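## Task

The rack's front face holds a grid of drive blanks, three rows by four. Every blank that protrudes must be pressed fully home until it stops and latches, with one exception: the blank in the middle row, third from the left when facing the rack, must be left untouched. The rack is free-standing. Tilting it beyond a slight amount fails the task, and it must finish in its original position. A blank that stays in only because the robot is holding it at the end does not count. Nothing may be knocked or placed off the table.

## Robot and tools

Robot: two six-joint arms, left_arm and right_arm, each with a two-finger gripper. The names are just labels, not image sides. All poses use one shared scene frame: origin on the table top midway between the arms, +z up, +x out over the table, left_arm on the +y side. Positions are metres; orientations are quaternions written w first (qw, qx, qy, qz). The gripper's fingers point along its own +z axis and close along its y axis. The reported end_effector_position is the point between the pads when closed; closed fingertips extend about 33 mm past it (about 9 mm when fully open), and closing pushes the tips roughly 24 mm farther out, so leave clearance. Printed hand positions can be somewhat off, more so at long reach.

The row. Every moving command is built from a row of 20 numbers covering both arms, even if one arm stays still: left_arm x, y, z, qw, qx, qy, qz, then left_gripper position, force_limit, speed; then the same ten for right_arm / right_gripper. x, y, z, qw..qz are an absolute target pose in the scene frame, not an offset. The three gripper numbers each lie in -1 to 1. position: +1 fully open (140 mm), about -0.8 pads touching, -1 closes until blocked. force_limit: about 14 N at -1, 60 N at 0, 107 N at +1. speed: finger gap rate about 30 mm/s at -1, 140 at 0, 250 at +1. To keep an arm in place, resend its last reported pose and its gripper's same three numbers every time; a 0 in the gripper fields is itself a command. Keep a fixed quaternion rather than copying a drifted reported one.

execute_actions(actions): a list of actions; each action is a table of up to 15 rows, one row per 1/30 s control step; if fewer rows are given the last repeats to fill 15 steps. An empty list just returns state and images. Each step the command is clipped to within 70 mm and 16 degrees of the measured pose, so distant targets take several actions. A target more than 0.6 m from the gripper's start-of-action position along any of its axes gets the action refused for both arms; a malformed action or a failing first action refuses the whole call. Results list step readings, with HELD marking steps where an arm's command was held back.

move(target, speed, stop_force, blocking): target is one 20-number row, an absolute pose per arm. Each gripper travels a straight line to it; both paths finish together, 0.5 to 10 s long. speed is top path speed in m/s, 0.002 to 0.5 (default 0.25); turning rate is capped at twice that in rad/s. Paths ignore obstacles and the other arm, and grippers can lag or overshoot. stop_force (20 to 80 N, one value for both arms, not allowed in the scene's first 0.2 s) ends an arm's path once it senses that much extra resistance for two steps; the arm then backs up two steps and holds. With it and a very low speed, a target may be set well beyond the contact, which suits pushing blanks in. Force is estimated from joint torques along the line toward the target, so don't rely on it if the gripper rotates during the move; it is unavailable near stretched-out poses. Omit stop_force when pulling away from something the gripper is pressing, and an arm whose target is within 1.5 mm and 0.5 degrees counts as stationary. blocking=false returns after 0.5 s while the arm keeps going (not combinable with stop_force); check with wait(0), and send no other motion until it has ended or you call stop. The result adds a move: line giving the ending per arm (done, off_target, moving, held, fault, contact) and limits (paced = target clipped; held = steps blocked, after which the arm may surge).

wait(seconds): 0 to 10 s, arms hold their last command; returns early if a running move ends. stop(): brakes a running move; needs room to stop. zoom_image(camera, region): camera is cam_low, cam_left_wrist or cam_right_wrist; region [x0, y0, x1, y1] in pixels, top-left origin, at most 504 by 504. finished_scene(scene): ends the numbered scene (1 or 2) irreversibly and reports success; its result gives the next task.

Result lines: per-arm pose and velocities; Hand target (what the controller is currently driving toward); object_status (0 moving, 1 blocked while opening, 2 blocked while closing = gripping, 3 reached position or pads met); position_measured in counts (3 open, 230 pads met); Flange force, an approximate outside force on the gripper, noisy and sometimes no reading; pose unreachable when the clearance check altered a command; MOTOR HOT and OVER-TEMPERATURE FAULT warnings. Cameras are cam_low (fixed, 504x504, looking toward the robot from about x 1.84) and the two wrist cameras, each with supplied calibration.

Hazards. Arms are stiff: aiming even a little past a firm contact can trip a fault. If joint torque hits its load limit (waist and shoulder 316, elbow 148, wrist joints 41.8 N m) or an external force reaches 144 N, that arm freezes for 10 s and drops the rest of the call. Push blanks slowly, straight in along -x or whichever direction faces the rack, preferably with stop_force and the fingers closed, and never press so hard the loose rack slides or tips. Keep the skipped blank untouched, avoid arm-to-arm collisions, and back away at the end so no blank depends on the robot.

Each tool is called after "Request:" in YAML: its name, and indented under it one key for each argument.

## Session

Request:
execute_actions:
  actions: []

Scene clock: 0.00 s.
left_arm: end_effector_position=(+0.9844, +0.8681, +0.2080) position_measured=3 object_status=3 end_effector_quat_wxyz=(+0.609, +0.047, +0.790, -0.056) end_effector_velocity=(+0.000, +0.001, +0.001) end_effector_angular_velocity=(+0.000, -0.001, +0.001) | right_arm: end_effector_position=(+0.4996, -0.7029, +0.3866) position_measured=3 object_status=3 end_effector_quat_wxyz=(-0.094, +0.461, +0.879, +0.076) end_effector_velocity=(-0.000, -0.000, -0.002) end_effector_angular_velocity=(+0.002, +0.003, -0.000)
Joint positions: left_arm=[ 0.23   0.698  1.516 -2.054  0.65   0.717] | right_arm=[-0.724  0.053  1.629  0.114  1.672 -1.275]
Joint velocities: left_arm=[ 0.    -0.    -0.001 -0.    -0.    -0.   ] | right_arm=[-0.001  0.002  0.002 -0.     0.    -0.   ]
Flange force (N, the push that the arm receives, along the gripper's own x y z axes): no reading
Hand target (left_arm): +0.984, +0.868, +0.208; +0.609, +0.047, +0.790, -0.056
Hand target (right_arm): +0.500, -0.703, +0.387; -0.094, +0.461, +0.879, +0.076

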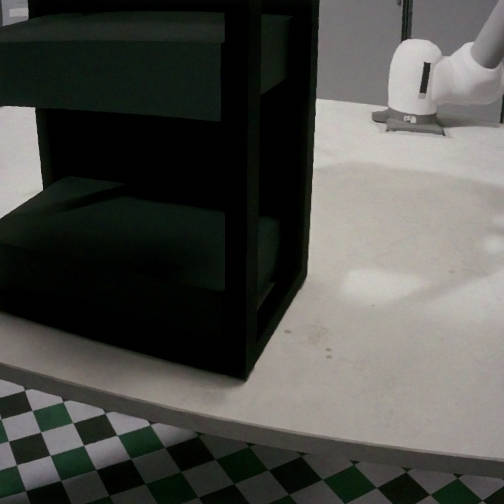

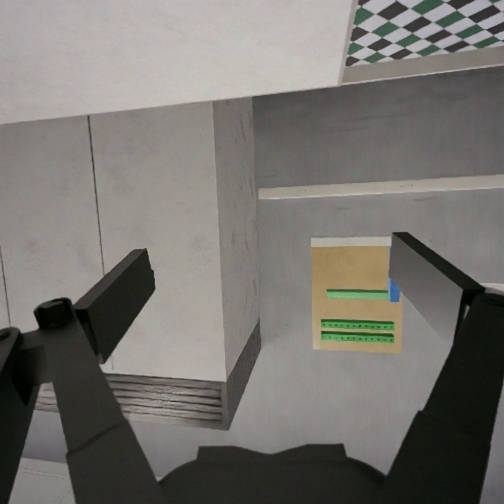

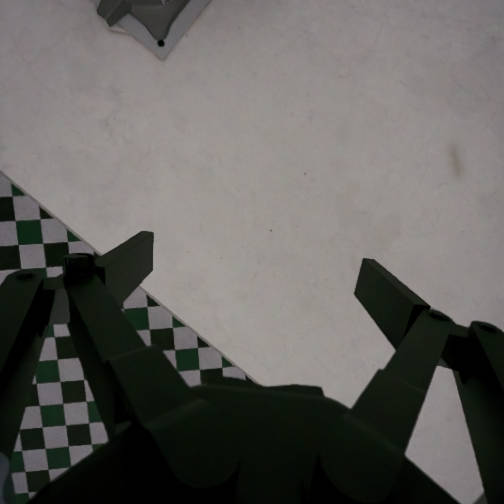

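Request:
move:
  target: [0.984,0.868,0.208,0.609,0.047,0.790,-0.056,1,0,0,0.5,-0.2,0.42,0,0.707,0,0.707,1,0,0]
  speed: 0.3

Scene clock: 14.67 s.
left_arm: end_effector_position=(+0.9840, +0.8680, +0.2080) position_measured=3 object_status=3 end_effector_quat_wxyz=(+0.609, +0.047, +0.790, -0.056) end_effector_velocity=(-0.000, +0.001, +0.000) end_effector_angular_velocity=(+0.001, -0.000, +0.001) | right_arm: end_effector_position=(+0.4991, -0.1999, +0.4200) position_measured=3 object_status=3 end_effector_quat_wxyz=(+0.000, +0.708, -0.001, +0.706) end_effector_velocity=(+0.001, -0.000, -0.000) end_effector_angular_velocity=(+0.000, -0.002, -0.004)
Joint positions: left_arm=[ 0.23   0.698  1.517 -2.056  0.65   0.719] | right_arm=[ 0.925 -0.318  2.499  1.208 -1.097  0.699]
Joint velocities: left_arm=[ 0.001 -0.    -0.     0.    -0.001  0.   ] | right_arm=[ 0.001  0.005 -0.    -0.001 -0.006  0.004]
Flange force (N, the push that the arm receives, along the gripper's own x y z axes): left_arm=[-0.5 -5.2 -6.3] | right_arm=[8.3 4.7 -2.1]
Hand target (left_arm): +0.984, +0.868, +0.208; +0.609, +0.047, +0.790, -0.056
Hand target (right_arm): +0.499, -0.200, +0.420; +0.000, +0.708, -0.001, +0.706
Off the commanded pose (left_arm): 0.000 m, 0 deg.
Off the commanded pose (right_arm): 0.001 m, 0 deg.
move: done; limits=paced
camera_calibration (this result's frames):
cam_left_wrist: T_world_to_cam=[[0.207282, 0.97789, 0.0276744, -1.0436], [-0.12787, -0.000963471, 0.991791, -0.07294], [0.969888, -0.209119, 0.124843, -0.625032], [0, 0, 0, 1]] pos_world=[0.813205, 0.889754, 0.179253]
cam_right_wrist: T_world_to_cam=[[0.00355472, -0.992036, 0.125903, -0.248564], [-0.298082, -0.121231, -0.94681, 0.53504], [0.954534, -0.0341637, -0.296139, -0.176286], [0, 0, 0, 1]] pos_world=[0.32864, -0.187744, 0.485671]

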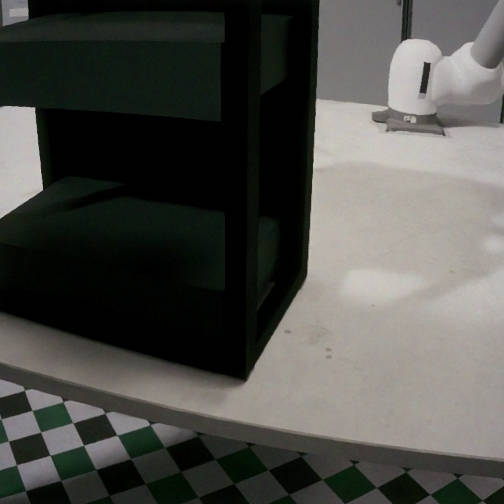

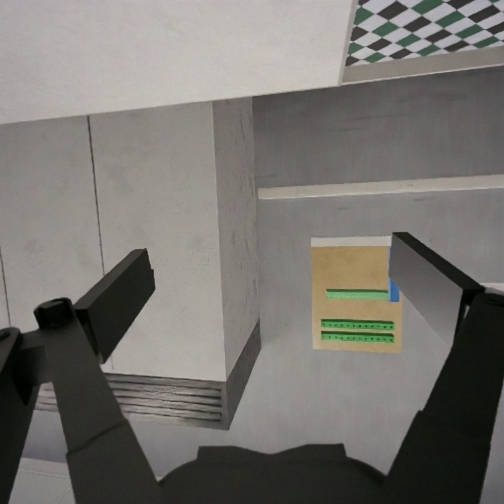

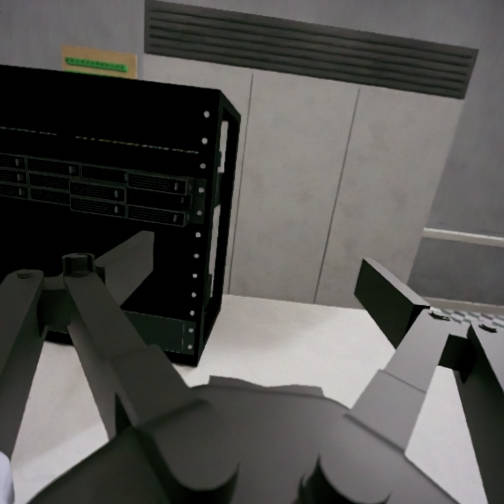

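Request:
move:
  target: [0.984,0.868,0.208,0.609,0.047,0.790,-0.056,1,0,0,0.66,0.13,0.46,0,0.707,0,0.707,-1,0,0]
  speed: 0.3

Request:
zoom_image:
  camera: "cam_right_wrist"
  region: [0,100,504,300]

Scene clock: 24.27 s.
left_arm: end_effector_position=(+0.9840, +0.8680, +0.2080) position_measured=3 object_status=3 end_effector_quat_wxyz=(+0.609, +0.047, +0.790, -0.056) end_effector_velocity=(-0.001, +0.001, -0.001) end_effector_angular_velocity=(-0.000, +0.001, +0.002) | right_arm: end_effector_position=(+0.6597, +0.1300, +0.4600) position_measured=233 object_status=3 end_effector_quat_wxyz=(-0.000, +0.707, +0.000, +0.707) end_effector_velocity=(+0.001, +0.001, +0.001) end_effector_angular_velocity=(+0.000, -0.001, -0.001)
Joint positions: left_arm=[ 0.23   0.698  1.517 -2.056  0.65   0.719] | right_arm=[ 1.004  0.254  1.868  1.286 -1.141  0.614]
Joint velocities: left_arm=[ 0.001  0.     0.001 -0.    -0.001 -0.   ] | right_arm=[-0.     0.001 -0.003  0.001 -0.001 -0.001]
Flange force (N, the push that the arm receives, along the gripper's own x y z axes): left_arm=[-0.1 -2.8 -6.6] | right_arm=[1.2 -6.3 6.1]
Hand target (left_arm): +0.984, +0.868, +0.208; +0.609, +0.047, +0.790, -0.056
Hand target (right_arm): +0.660, +0.130, +0.460; -0.000, +0.707, +0.000, +0.707
Off the commanded pose (left_arm): 0.000 m, 0 deg.
Off the commanded pose (right_arm): 0.000 m, 0 deg.
move: done
camera_calibration (this result's frames):
cam_left_wrist: T_world_to_cam=[[0.207282, 0.97789, 0.027674, -1.0436], [-0.127871, -0.000962623, 0.99179, -0.0729398], [0.969888, -0.209119, 0.124844, -0.625031], [0, 0, 0, 1]] pos_world=[0.813205, 0.889754, 0.179253]
cam_right_wrist: T_world_to_cam=[[0.00494905, -0.991893, 0.126982, 0.0717089], [-0.295546, -0.122762, -0.947408, 0.6596], [0.955316, -0.0328403, -0.293758, -0.30824], [0, 0, 0, 1]] pos_world=[0.489054, 0.141979, 0.525257]

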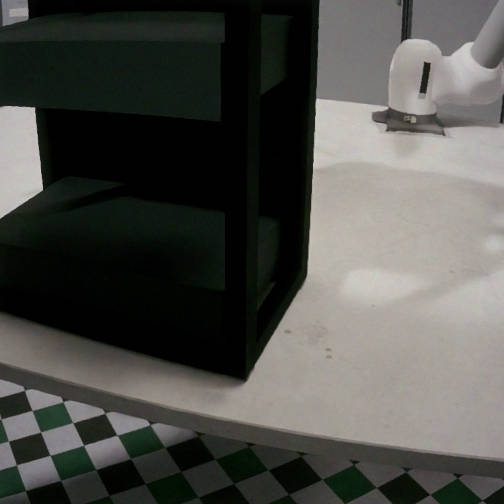

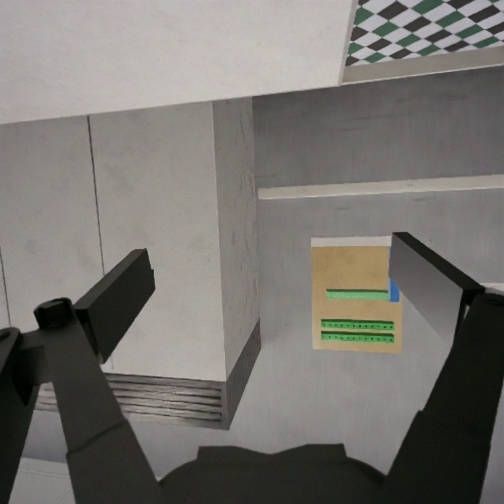

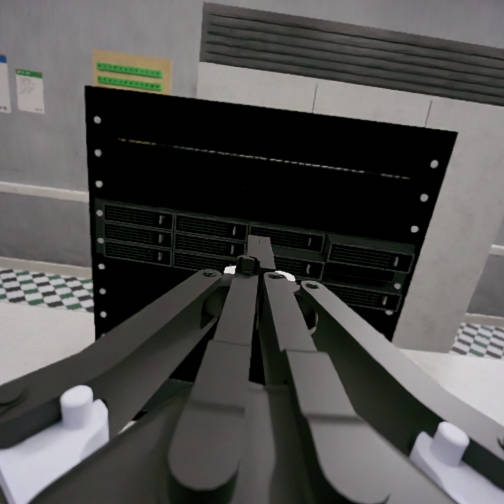

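Region (0, 100, 504, 300) of cam_right_wrist's 504x504 image, scaled by 1.000; it fills the top 200 rows of this view, and the rest is white.

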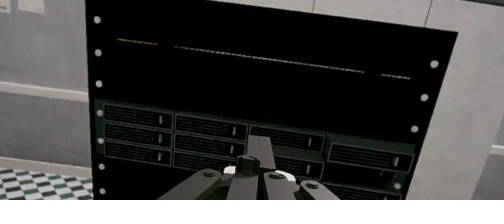

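Request:
move:
  target: [0.85,0.7,0.72,0,0.707,0.707,0,1,0,0,0.66,0.13,0.44,0,0.707,0,0.707,1,0,0]
  speed: 0.35

Request:
move:
  target: [0.9,0.25,0.72,0,0.707,0.707,0,1,0,0,0.7,0.13,0.42,0,0.707,0,0.707,1,0,0]
  speed: 0.3

Scene clock: 39.43 s.
left_arm: end_effector_position=(+0.8488, +0.6998, +0.7180) position_measured=3 object_status=3 end_effector_quat_wxyz=(+0.132, +0.687, +0.690, +0.185) end_effector_velocity=(+0.000, +0.001, -0.001) end_effector_angular_velocity=(+0.026, +0.006, -0.006) | right_arm: end_effector_position=(+0.6600, +0.1300, +0.4400) position_measured=3 object_status=3 end_effector_quat_wxyz=(+0.000, +0.707, -0.000, +0.707) end_effector_velocity=(-0.000, -0.001, -0.001) end_effector_angular_velocity=(-0.001, +0.001, +0.000)
Joint positions: left_arm=[-0.064  0.732  0.035  0.012  1.916  0.144] | right_arm=[ 1.004  0.272  1.886  1.269 -1.151  0.652]
Joint velocities: left_arm=[-0.008  0.001  0.001  0.026  0.001  0.02 ] | right_arm=[-0.    -0.001  0.002  0.     0.001  0.   ]
Flange force (N, the push that the arm receives, along the gripper's own x y z axes): left_arm=no reading | right_arm=[3.0 -2.9 1.2]
Hand target (left_arm): +0.849, +0.700, +0.718; +0.131, +0.688, +0.689, +0.186
Hand target (right_arm): +0.660, +0.130, +0.440; +0.000, +0.707, -0.000, +0.707
Off the commanded pose (left_arm): 0.002 m, 26 deg; orientation clipped at the last step of the last action.
Off the commanded pose (right_arm): 0.000 m, 0 deg.
elbow stopped short (left arm): the move would have taken joint 3 (elbow) straighter than the controller allows; a more bent joint 3 avoids this.
move: off_target (left_arm); limits=paced
camera_calibration (this result's frames):
cam_left_wrist: T_world_to_cam=[[0.918667, -0.0829583, 0.386223, -0.984059], [-0.18903, -0.950814, 0.245398, 0.656344], [0.346869, -0.298447, -0.889163, 0.726659], [0, 0, 0, 1]] pos_world=[0.776036, 0.759294, 0.86512]
cam_right_wrist: T_world_to_cam=[[0.00477646, -0.991883, 0.127068, 0.0742897], [-0.295358, -0.122799, -0.947462, 0.640624], [0.955375, -0.0330049, -0.293547, -0.314569], [0, 0, 0, 1]] pos_world=[0.48939, 0.141973, 0.505187]

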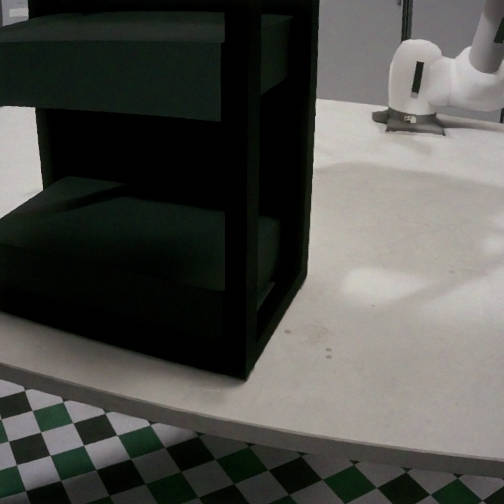

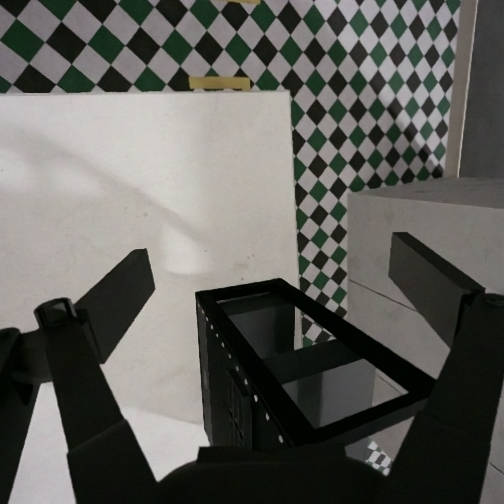

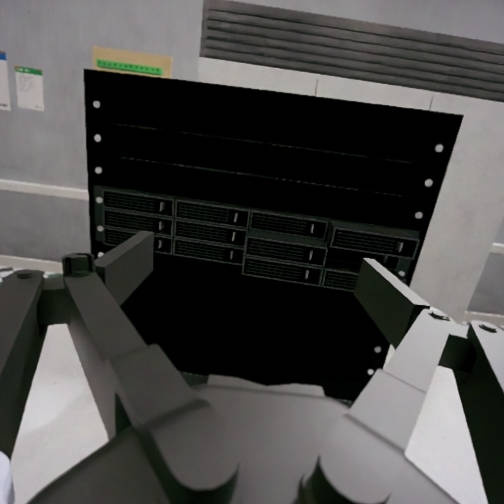

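Scene clock: 41.80 s.
left_arm: end_effector_position=(+0.8995, +0.2504, +0.7184) position_measured=3 object_status=3 end_effector_quat_wxyz=(+0.263, +0.676, +0.671, +0.154) end_effector_velocity=(+0.001, +0.001, -0.002) end_effector_angular_velocity=(-0.030, +0.010, +0.005) | right_arm: end_effector_position=(+0.7000, +0.1300, +0.4200) position_measured=3 object_status=3 end_effector_quat_wxyz=(+0.000, +0.707, -0.000, +0.707) end_effector_velocity=(+0.000, +0.000, -0.001) end_effector_angular_velocity=(-0.001, +0.001, +0.000)
Joint positions: left_arm=[-0.526  0.765  0.035  0.036  1.724 -0.297] | right_arm=[ 0.95   0.317  1.866  1.221 -1.118  0.694]
Joint velocities: left_arm=[ 0.01   0.001  0.001 -0.029 -0.001 -0.019] | right_arm=[-0.     0.002  0.    -0.     0.001  0.   ]
Flange force (N, the push that the arm receives, along the gripper's own x y z axes): left_arm=no reading | right_arm=[1.9 -2.8 0.6]
Hand target (left_arm): +0.899, +0.250, +0.719; +0.263, +0.675, +0.672, +0.153
Hand target (right_arm): +0.700, +0.130, +0.420; +0.000, +0.707, -0.000, +0.707
Off the commanded pose (left_arm): 0.002 m, 35 deg; orientation clipped at the last step of the last action.
Off the commanded pose (right_arm): 0.000 m, 0 deg.
elbow stopped short (left arm): the move would have taken joint 3 (elbow) straighter than the controller allows; a more bent joint 3 avoids this.
move: off_target (left_arm); limits=paced
camera_calibration (this result's frames):
cam_left_wrist: T_world_to_cam=[[0.846643, -0.0405184, 0.530616, -1.11767], [-0.297712, -0.862528, 0.409162, 0.196496], [0.441092, -0.504385, -0.742316, 0.436657], [0, 0, 0, 1]] pos_world=[0.812161, 0.344441, 0.836793]
cam_right_wrist: T_world_to_cam=[[0.00477857, -0.991884, 0.127055, 0.076648], [-0.295256, -0.122792, -0.947495, 0.633477], [0.955406, -0.0329862, -0.293447, -0.358727], [0, 0, 0, 1]] pos_world=[0.529401, 0.141979, 0.48521]

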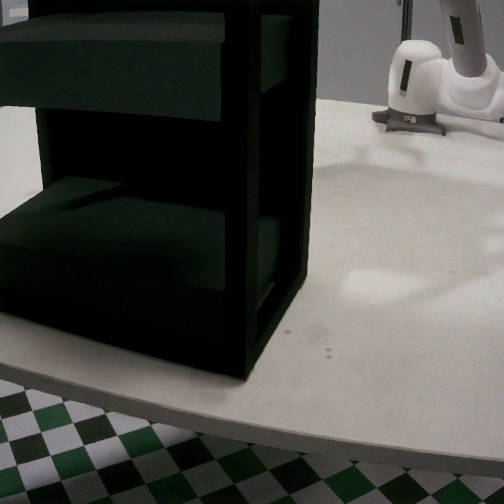

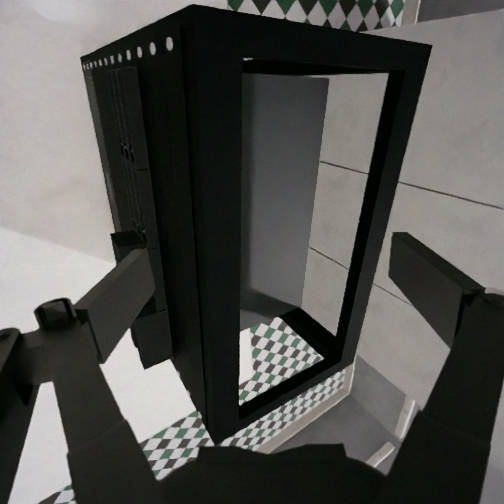

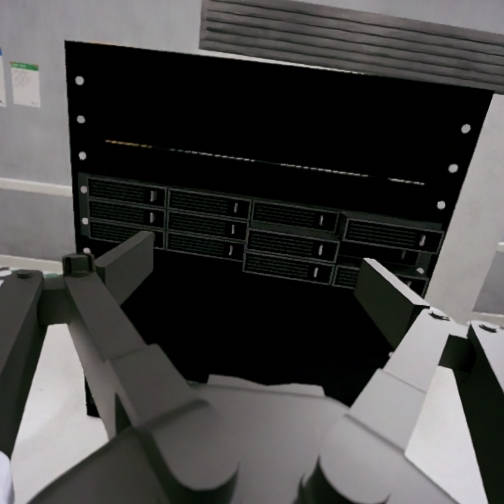

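Request:
zoom_image:
  camera: "cam_right_wrist"
  region: [230,170,470,310]

Request:
zoom_image:
  camera: "cam_right_wrist"
  region: [60,160,300,300]

Request:
zoom_image:
  camera: "cam_left_wrist"
  region: [60,40,260,280]

Region (230, 170, 470, 310) of cam_right_wrist's 504x504 image, scaled by 2.100, with more detail than that image has; it fills the top 294 rows of this view, and the rest is white.

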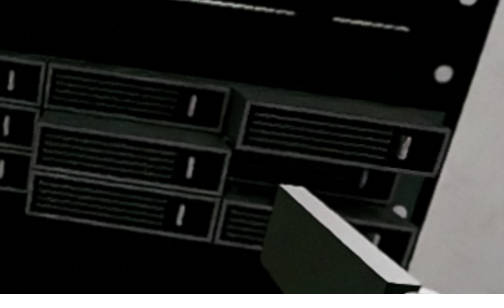

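Region (60, 160, 300, 300) of cam_right_wrist's 504x504 image, scaled by 2.100, with more detail than that image has; it fills the top 294 rows of this view, and the rest is white.

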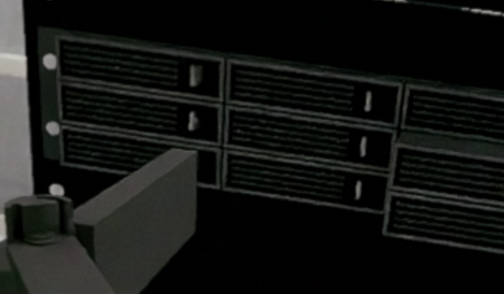

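Region (60, 40, 260, 280) of cam_left_wrist's 504x504 image, scaled by 2.100, with more detail than that image has.

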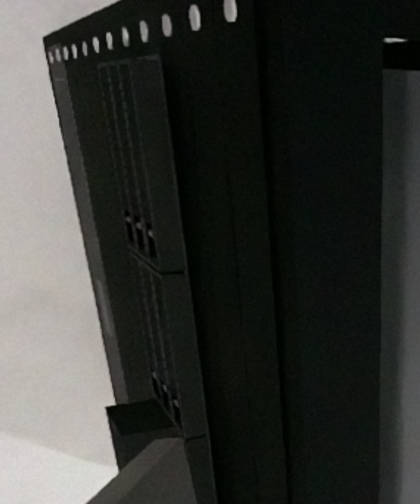

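Request:
move:
  target: [0.902,0.07,0.66,0.28,0.676,0.63,0.261,0.5,0,0,0.76,-0.04,0.40,0.025,0.707,-0.025,0.707,1,0,0]
  speed: 0.15

Request:
move:
  target: [0.902,0.07,0.59,0.28,0.676,0.63,0.261,0.5,0,0,0.76,-0.04,0.40,0.025,0.707,-0.025,0.707,1,0,0]
  speed: 0.05

Scene clock: 72.23 s.
left_arm: end_effector_position=(+0.9023, +0.0701, +0.6600) position_measured=66 object_status=3 end_effector_quat_wxyz=(+0.280, +0.676, +0.630, +0.261) end_effector_velocity=(-0.000, -0.000, +0.002) end_effector_angular_velocity=(+0.000, -0.003, +0.001) | right_arm: end_effector_position=(+0.7602, -0.0399, +0.4001) position_measured=3 object_status=3 end_effector_quat_wxyz=(+0.025, +0.706, -0.025, +0.707) end_effector_velocity=(-0.001, -0.001, +0.001) end_effector_angular_velocity=(+0.001, -0.000, +0.001)
Joint positions: left_arm=[-0.775  0.642  0.473  0.358  1.323 -0.46 ] | right_arm=[ 0.721  0.222  2.042  1.056 -1.037  0.837]
Joint velocities: left_arm=[-0.001 -0.001  0.     0.003 -0.001 -0.001] | right_arm=[-0.    -0.002  0.002 -0.001  0.001  0.001]
Flange force (N, the push that the arm receives, along the gripper's own x y z axes): left_arm=no reading | right_arm=[3.2 -4.3 0.0]
Hand target (left_arm): +0.902, +0.070, +0.660; +0.280, +0.676, +0.630, +0.261
Hand target (right_arm): +0.760, -0.040, +0.400; +0.025, +0.706, -0.025, +0.707
Off the commanded pose (left_arm): 0.000 m, 0 deg.
Off the commanded pose (right_arm): 0.000 m, 0 deg.
move: done
camera_calibration (this result's frames):
cam_left_wrist: T_world_to_cam=[[0.731944, -0.125125, 0.669777, -1.07879], [-0.362516, -0.903831, 0.227314, 0.24714], [0.576923, -0.409186, -0.706914, 0.148497], [0, 0, 0, 1]] pos_world=[0.793532, 0.149153, 0.771342]
cam_right_wrist: T_world_to_cam=[[-0.0653473, -0.989732, 0.127122, -0.036328], [-0.302871, -0.101712, -0.947588, 0.618135], [0.950789, -0.100424, -0.293115, -0.426972], [0, 0, 0, 1]] pos_world=[0.590802, -0.0159613, 0.465204]

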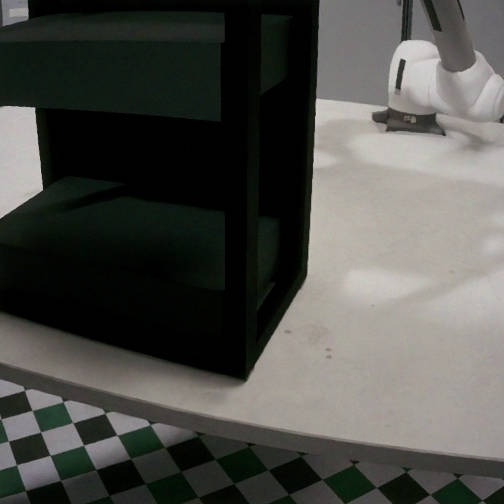

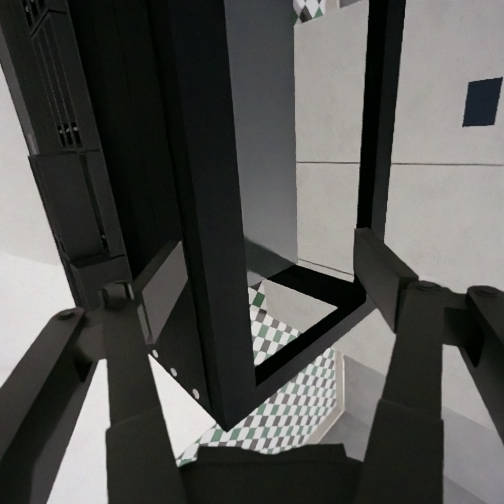

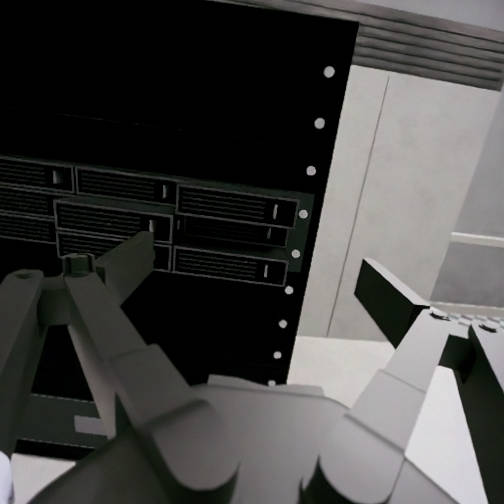

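Scene clock: 73.93 s.
left_arm: end_effector_position=(+0.9020, +0.0700, +0.5901) position_measured=66 object_status=3 end_effector_quat_wxyz=(+0.280, +0.676, +0.630, +0.261) end_effector_velocity=(-0.001, -0.000, +0.002) end_effector_angular_velocity=(-0.002, -0.002, -0.001) | right_arm: end_effector_position=(+0.7600, -0.0400, +0.4000) position_measured=3 object_status=3 end_effector_quat_wxyz=(+0.025, +0.707, -0.025, +0.707) end_effector_velocity=(-0.000, +0.001, -0.001) end_effector_angular_velocity=(-0.002, +0.001, +0.000)
Joint positions: left_arm=[-0.775  0.57   0.728  0.38   1.152 -0.53 ] | right_arm=[ 0.721  0.222  2.042  1.057 -1.036  0.837]
Joint velocities: left_arm=[-0.001 -0.003  0.003  0.    -0.003 -0.001] | right_arm=[ 0.001  0.002 -0.    -0.    -0.001 -0.   ]
Flange force (N, the push that the arm receives, along the gripper's own x y z axes): left_arm=[7.1 -12.8 -5.3] | right_arm=[1.6 -3.1 -0.8]
Hand target (left_arm): +0.902, +0.070, +0.590; +0.280, +0.676, +0.630, +0.261
Hand target (right_arm): +0.760, -0.040, +0.400; +0.025, +0.707, -0.025, +0.707
Off the commanded pose (left_arm): 0.000 m, 0 deg.
Off the commanded pose (right_arm): 0.000 m, 0 deg.
move: done
camera_calibration (this result's frames):
cam_left_wrist: T_world_to_cam=[[0.731838, -0.125316, 0.669858, -1.03168], [-0.363102, -0.903506, 0.227673, 0.263137], [0.576689, -0.409846, -0.706722, 0.0993823], [0, 0, 0, 1]] pos_world=[0.793256, 0.149191, 0.701406]
cam_right_wrist: T_world_to_cam=[[-0.0652511, -0.989747, 0.127054, -0.036426], [-0.303322, -0.101627, -0.947453, 0.618282], [0.950651, -0.100361, -0.293581, -0.426535], [0, 0, 0, 1]] pos_world=[0.590648, -0.0160256, 0.465199]

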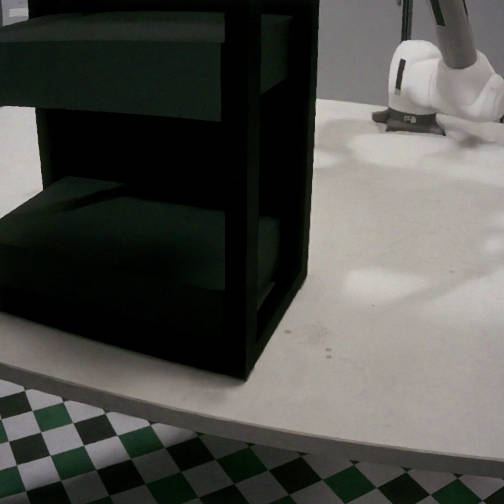

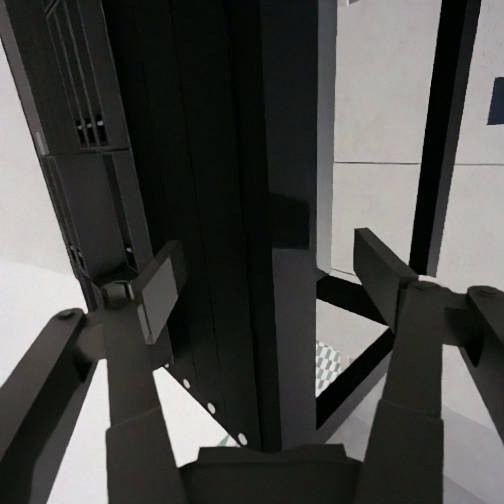

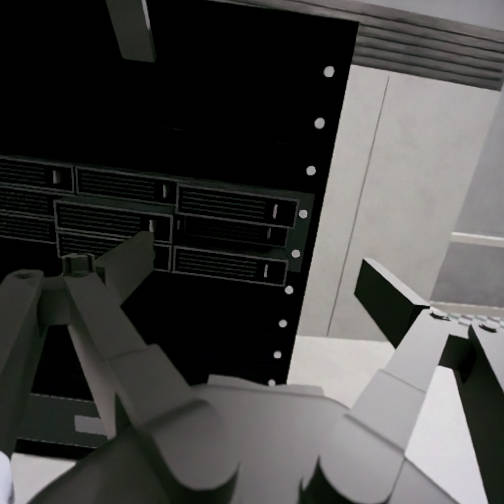

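Request:
move:
  target: [0.904,0.07,0.535,0.28,0.676,0.63,0.261,0.5,0,0,0.79,-0.02,0.431,0.025,0.707,-0.025,0.707,-1,0,0]
  speed: 0.012
  stop_force: 20

Scene clock: 88.70 s.
left_arm: end_effector_position=(+0.9032, +0.0701, +0.5576) position_measured=66 object_status=3 end_effector_quat_wxyz=(+0.280, +0.676, +0.630, +0.261) end_effector_velocity=(+0.001, +0.000, -0.001) end_effector_angular_velocity=(+0.002, -0.000, +0.001) | right_arm: end_effector_position=(+0.7899, -0.0200, +0.4310) position_measured=233 object_status=3 end_effector_quat_wxyz=(+0.025, +0.707, -0.025, +0.707) end_effector_velocity=(-0.000, -0.000, +0.002) end_effector_angular_velocity=(+0.001, -0.002, -0.000)
Joint positions: left_arm=[-0.774  0.554  0.813  0.393  1.086 -0.558] | right_arm=[ 0.71   0.238  1.952  1.088 -0.993  0.765]
Joint velocities: left_arm=[ 0.     0.001  0.     0.002 -0.     0.   ] | right_arm=[ 0.    -0.002 -0.001  0.     0.    -0.001]
Flange force (N, the push that the arm receives, along the gripper's own x y z axes): left_arm=[5.1 1.3 -6.7] | right_arm=[1.5 -3.9 2.7]
Hand target (left_arm): +0.903, +0.070, +0.558; +0.280, +0.676, +0.630, +0.261
Hand target (right_arm): +0.790, -0.020, +0.431; +0.025, +0.707, -0.025, +0.707
Off the commanded pose (left_arm): 0.023 m, 0 deg.
Off the commanded pose (right_arm): 0.000 m, 0 deg.
move: contact (left_arm)
camera_calibration (this result's frames):
cam_left_wrist: T_world_to_cam=[[0.731524, -0.125202, 0.670222, -1.01073], [-0.363233, -0.903449, 0.227686, 0.271122], [0.577005, -0.410004, -0.706372, 0.0752549], [0, 0, 0, 1]] pos_world=[0.794433, 0.149254, 0.668842]
cam_right_wrist: T_world_to_cam=[[-0.0651706, -0.989758, 0.127012, -0.0186808], [-0.303349, -0.101609, -0.947447, 0.658782], [0.950648, -0.100275, -0.29362, -0.443856], [0, 0, 0, 1]] pos_world=[0.620575, 0.00394091, 0.496208]

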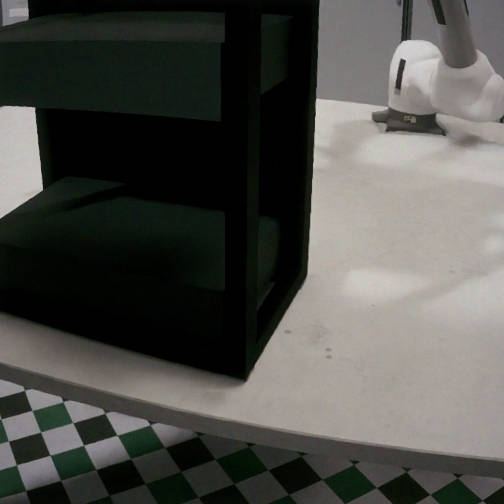

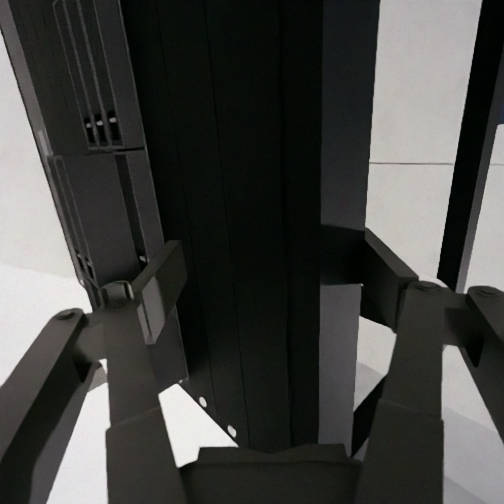

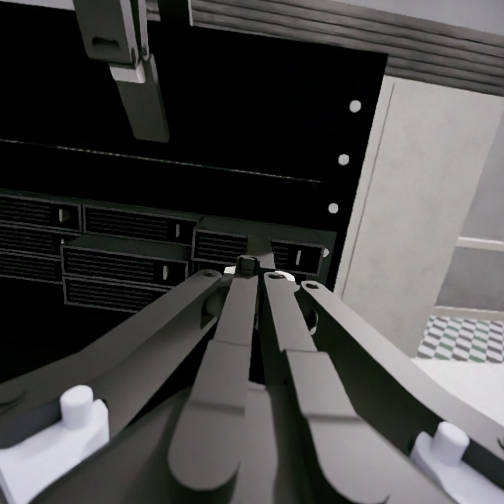

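The brace is seated. Next I push the top-right blank.

Request:
move:
  target: [0.9032,0.0701,0.5576,0.28,0.676,0.63,0.261,0.5,0,0,0.87,-0.0256,0.431,0.025,0.707,-0.025,0.707,-1,0,0]
  speed: 0.012
  stop_force: 35

Scene clock: 97.20 s.
left_arm: end_effector_position=(+0.9033, +0.0701, +0.5575) position_measured=66 object_status=3 end_effector_quat_wxyz=(+0.280, +0.676, +0.630, +0.261) end_effector_velocity=(-0.001, +0.001, +0.002) end_effector_angular_velocity=(-0.002, +0.000, +0.001) | right_arm: end_effector_position=(+0.8445, -0.0237, +0.4309) position_measured=233 object_status=3 end_effector_quat_wxyz=(+0.025, +0.707, -0.025, +0.707) end_effector_velocity=(-0.003, -0.001, -0.001) end_effector_angular_velocity=(+0.004, +0.002, -0.003)
Joint positions: left_arm=[-0.774  0.555  0.813  0.392  1.087 -0.558] | right_arm=[ 0.646  0.288  1.883  1.045 -0.939  0.776]
Joint velocities: left_arm=[ 0.001 -0.001 -0.001 -0.001  0.002  0.   ] | right_arm=[ 0.003 -0.003  0.003  0.007 -0.003  0.   ]
Flange force (N, the push that the arm receives, along the gripper's own x y z axes): left_arm=[0.3 18.6 4.1] | right_arm=[13.7 14.6 -47.1]
Hand target (left_arm): +0.903, +0.070, +0.558; +0.280, +0.676, +0.630, +0.261
Hand target (right_arm): +0.844, -0.024, +0.431; +0.025, +0.707, -0.025, +0.707
Off the commanded pose (left_arm): 0.000 m, 0 deg.
Off the commanded pose (right_arm): 0.026 m, 0 deg.
move: contact (right_arm)
camera_calibration (this result's frames):
cam_left_wrist: T_world_to_cam=[[0.731879, -0.125312, 0.669814, -1.01081], [-0.363114, -0.903486, 0.227732, 0.271092], [0.576629, -0.409891, -0.706745, 0.075707], [0, 0, 0, 1]] pos_world=[0.79457, 0.149294, 0.668821]
cam_right_wrist: T_world_to_cam=[[-0.0649773, -0.989735, 0.127292, -0.0189954], [-0.303202, -0.101949, -0.947457, 0.674736], [0.950708, -0.100158, -0.293466, -0.49627], [0, 0, 0, 1]] pos_world=[0.675155, 0.000282346, 0.496063]

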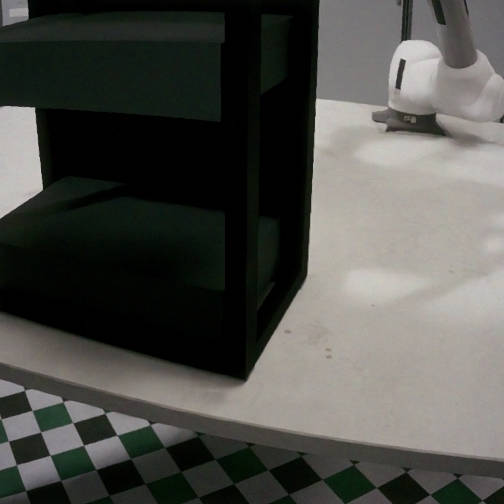

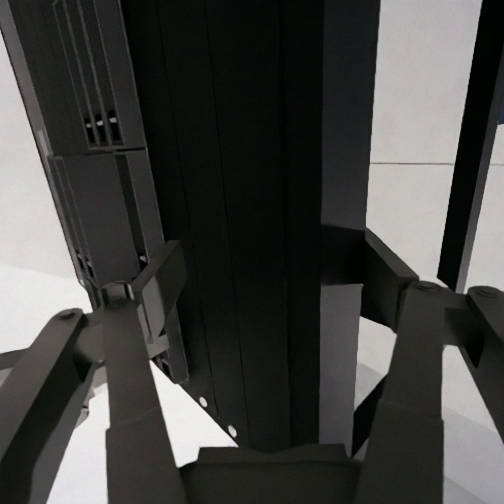

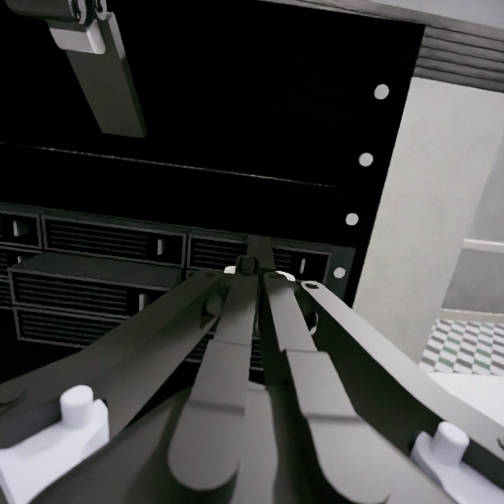

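Request:
zoom_image:
  camera: "cam_right_wrist"
  region: [130,210,290,300]

Region (130, 210, 290, 300) of cam_right_wrist's 504x504 image, scaled by 3.150, with more detail than that image has; it fills the top 284 rows of this view, and the rest is white.

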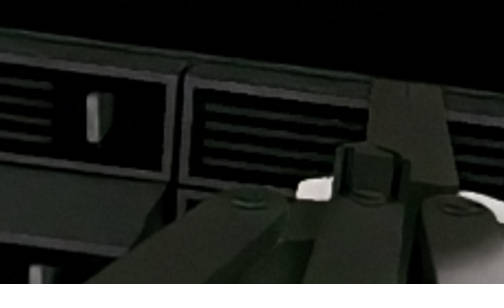

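Request:
move:
  target: [0.9032,0.0701,0.5576,0.28,0.676,0.63,0.261,0.5,0,0,0.795,-0.02,0.425,0.025,0.707,-0.025,0.707,-1,0,0]
  speed: 0.1

Request:
move:
  target: [0.9032,0.0701,0.5576,0.28,0.676,0.63,0.261,0.5,0,0,0.80,-0.024,0.362,0.025,0.707,-0.025,0.707,-1,0,0]
  speed: 0.1

Request:
move:
  target: [0.9032,0.0701,0.5576,0.28,0.676,0.63,0.261,0.5,0,0,0.86,-0.028,0.362,0.025,0.707,-0.025,0.707,-1,0,0]
  speed: 0.012
  stop_force: 35

Request:
zoom_image:
  camera: "cam_right_wrist"
  region: [100,120,360,300]

Scene clock: 112.27 s.
left_arm: end_effector_position=(+0.9032, +0.0701, +0.5577) position_measured=66 object_status=3 end_effector_quat_wxyz=(+0.280, +0.676, +0.630, +0.261) end_effector_velocity=(-0.000, -0.000, -0.001) end_effector_angular_velocity=(+0.001, +0.001, -0.000) | right_arm: end_effector_position=(+0.7951, -0.0200, +0.4249) position_measured=233 object_status=3 end_effector_quat_wxyz=(+0.025, +0.707, -0.025, +0.707) end_effector_velocity=(-0.001, -0.001, -0.002) end_effector_angular_velocity=(-0.002, +0.001, -0.001)
Joint positions: left_arm=[-0.774  0.554  0.813  0.392  1.087 -0.558] | right_arm=[ 0.704  0.249  1.95   1.078 -0.993  0.777]
Joint velocities: left_arm=[-0.     0.     0.001 -0.    -0.    -0.   ] | right_arm=[ 0.    -0.     0.003  0.001 -0.001 -0.   ]
Flange force (N, the push that the arm receives, along the gripper's own x y z axes): left_arm=[4.2 0.8 -6.4] | right_arm=[3.4 -2.9 1.5]
Hand target (left_arm): +0.903, +0.070, +0.558; +0.280, +0.676, +0.630, +0.261
Hand target (right_arm): +0.795, -0.020, +0.425; +0.025, +0.707, -0.025, +0.707
Off the commanded pose (left_arm): 0.000 m, 0 deg.
Off the commanded pose (right_arm): 0.000 m, 0 deg.
move: done
camera_calibration (this result's frames):
cam_left_wrist: T_world_to_cam=[[0.731823, -0.125352, 0.669868, -1.01081], [-0.363222, -0.903436, 0.227756, 0.27103], [0.576633, -0.409987, -0.706686, 0.0758185], [0, 0, 0, 1]] pos_world=[0.794455, 0.149236, 0.668957]
cam_right_wrist: T_world_to_cam=[[-0.0652871, -0.989758, 0.126948, -0.0174628], [-0.303431, -0.101504, -0.947432, 0.654659], [0.950614, -0.100375, -0.293696, -0.450468], [0, 0, 0, 1]] pos_world=[0.625725, 0.00395101, 0.490161]

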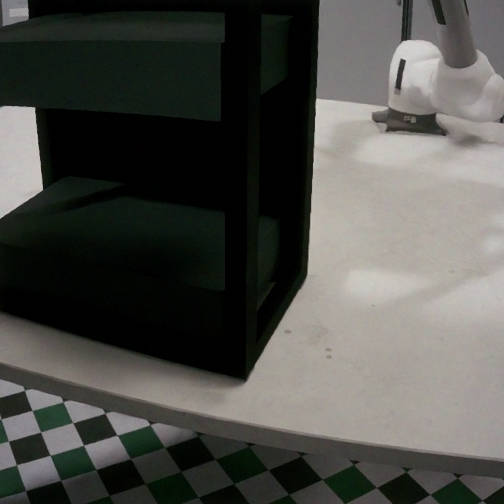

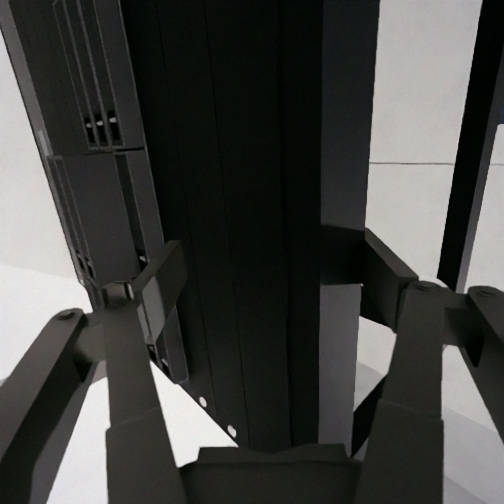

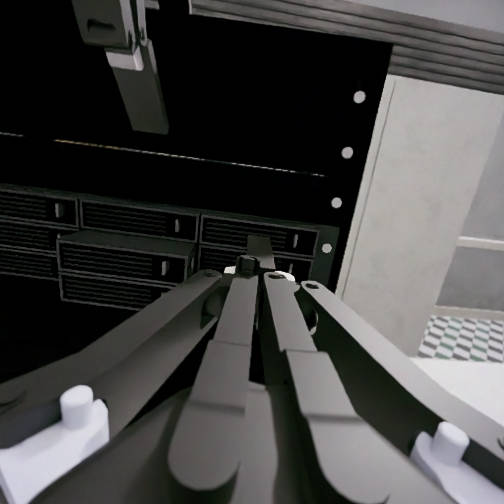

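Scene clock: 113.27 s.
left_arm: end_effector_position=(+0.9032, +0.0701, +0.5576) position_measured=66 object_status=3 end_effector_quat_wxyz=(+0.280, +0.676, +0.630, +0.261) end_effector_velocity=(+0.000, +0.002, +0.001) end_effector_angular_velocity=(+0.000, -0.000, +0.002) | right_arm: end_effector_position=(+0.8001, -0.0240, +0.3621) position_measured=233 object_status=3 end_effector_quat_wxyz=(+0.025, +0.707, -0.025, +0.707) end_effector_velocity=(+0.000, -0.000, -0.002) end_effector_angular_velocity=(-0.001, +0.000, -0.000)
Joint positions: left_arm=[-0.774  0.554  0.813  0.392  1.087 -0.558] | right_arm=[ 0.693  0.32   1.997  1.006 -1.046  0.901]
Joint velocities: left_arm=[ 0.001 -0.001  0.001  0.     0.    -0.   ] | right_arm=[-0.     0.002  0.001 -0.001 -0.002  0.002]
Flange force (N, the push that the arm receives, along the gripper's own x y z axes): left_arm=[5.3 -0.5 -8.7] | right_arm=[1.1 1.5 3.0]
Hand target (left_arm): +0.903, +0.070, +0.558; +0.280, +0.676, +0.630, +0.261
Hand target (right_arm): +0.800, -0.024, +0.362; +0.025, +0.707, -0.025, +0.707
Off the commanded pose (left_arm): 0.000 m, 0 deg.
Off the commanded pose (right_arm): 0.000 m, 0 deg.
move: done
camera_calibration (this result's frames):
cam_left_wrist: T_world_to_cam=[[0.73185, -0.125364, 0.669835, -1.01079], [-0.363207, -0.903444, 0.227747, 0.271037], [0.576607, -0.409966, -0.706719, 0.0758102], [0, 0, 0, 1]] pos_world=[0.794477, 0.149229, 0.668912]
cam_right_wrist: T_world_to_cam=[[-0.0653769, -0.989733, 0.127103, -0.0130477], [-0.303205, -0.101649, -0.947488, 0.596043], [0.95068, -0.100482, -0.293447, -0.474215], [0, 0, 0, 1]] pos_world=[0.630697, 0.0000236752, 0.427246]

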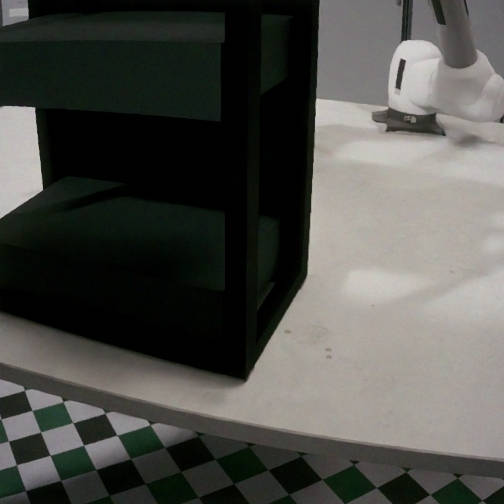

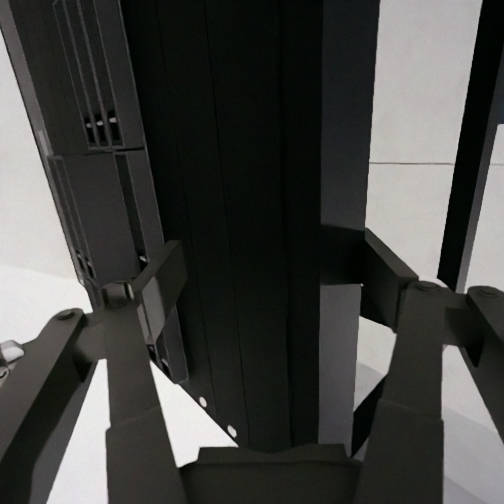

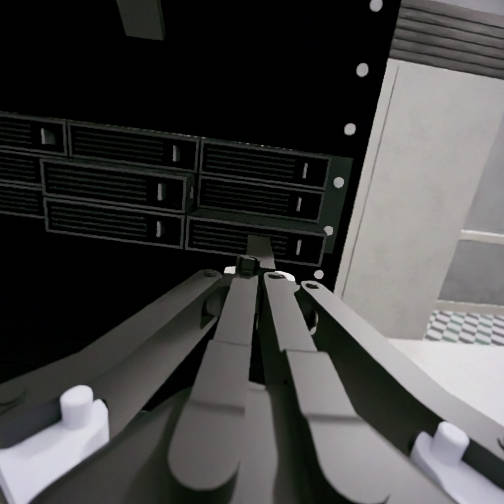

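Scene clock: 117.33 s.
left_arm: end_effector_position=(+0.9033, +0.0701, +0.5575) position_measured=66 object_status=3 end_effector_quat_wxyz=(+0.280, +0.676, +0.630, +0.261) end_effector_velocity=(-0.001, -0.000, +0.000) end_effector_angular_velocity=(+0.001, +0.000, -0.000) | right_arm: end_effector_position=(+0.8445, -0.0268, +0.3619) position_measured=233 object_status=3 end_effector_quat_wxyz=(+0.025, +0.707, -0.025, +0.707) end_effector_velocity=(-0.002, -0.001, -0.001) end_effector_angular_velocity=(+0.003, +0.003, -0.002)
Joint positions: left_arm=[-0.774  0.555  0.813  0.392  1.087 -0.558] | right_arm=[ 0.642  0.358  1.939  0.969 -1.003  0.907]
Joint velocities: left_arm=[-0.001 -0.001  0.001  0.     0.001 -0.   ] | right_arm=[ 0.002 -0.003  0.003  0.006 -0.001  0.   ]
Flange force (N, the push that the arm receives, along the gripper's own x y z axes): left_arm=[2.8 14.8 4.0] | right_arm=[16.8 13.3 -68.1]
Hand target (left_arm): +0.903, +0.070, +0.558; +0.280, +0.676, +0.630, +0.261
Hand target (right_arm): +0.844, -0.027, +0.362; +0.025, +0.707, -0.025, +0.707
Off the commanded pose (left_arm): 0.000 m, 0 deg.
Off the commanded pose (right_arm): 0.016 m, 0 deg.
move: contact (right_arm)
camera_calibration (this result's frames):
cam_left_wrist: T_world_to_cam=[[0.731791, -0.125365, 0.6699, -1.01081], [-0.363173, -0.903483, 0.227648, 0.271214], [0.576704, -0.409881, -0.70669, 0.0755564], [0, 0, 0, 1]] pos_world=[0.794624, 0.149286, 0.668794]
cam_right_wrist: T_world_to_cam=[[-0.0650354, -0.989726, 0.127332, -0.013303], [-0.303228, -0.101968, -0.947447, 0.609034], [0.950696, -0.100228, -0.293481, -0.516794], [0, 0, 0, 1]] pos_world=[0.675125, -0.00286183, 0.427052]

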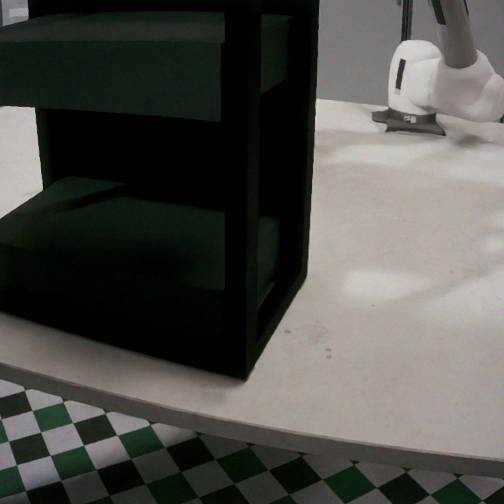

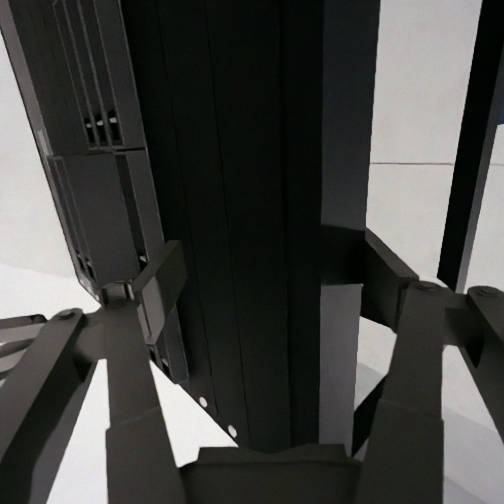

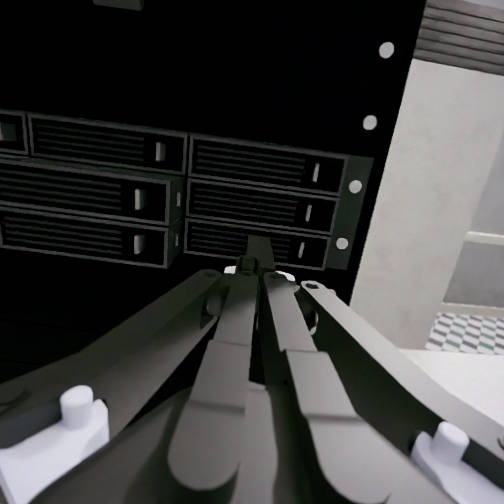

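Region (100, 120, 360, 300) of cam_right_wrist's 504x504 image, scaled by 1.938, with more detail than that image has; it fills the top 349 rows of this view, and the rest is white.

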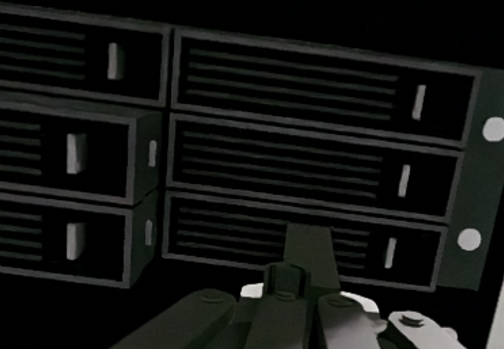

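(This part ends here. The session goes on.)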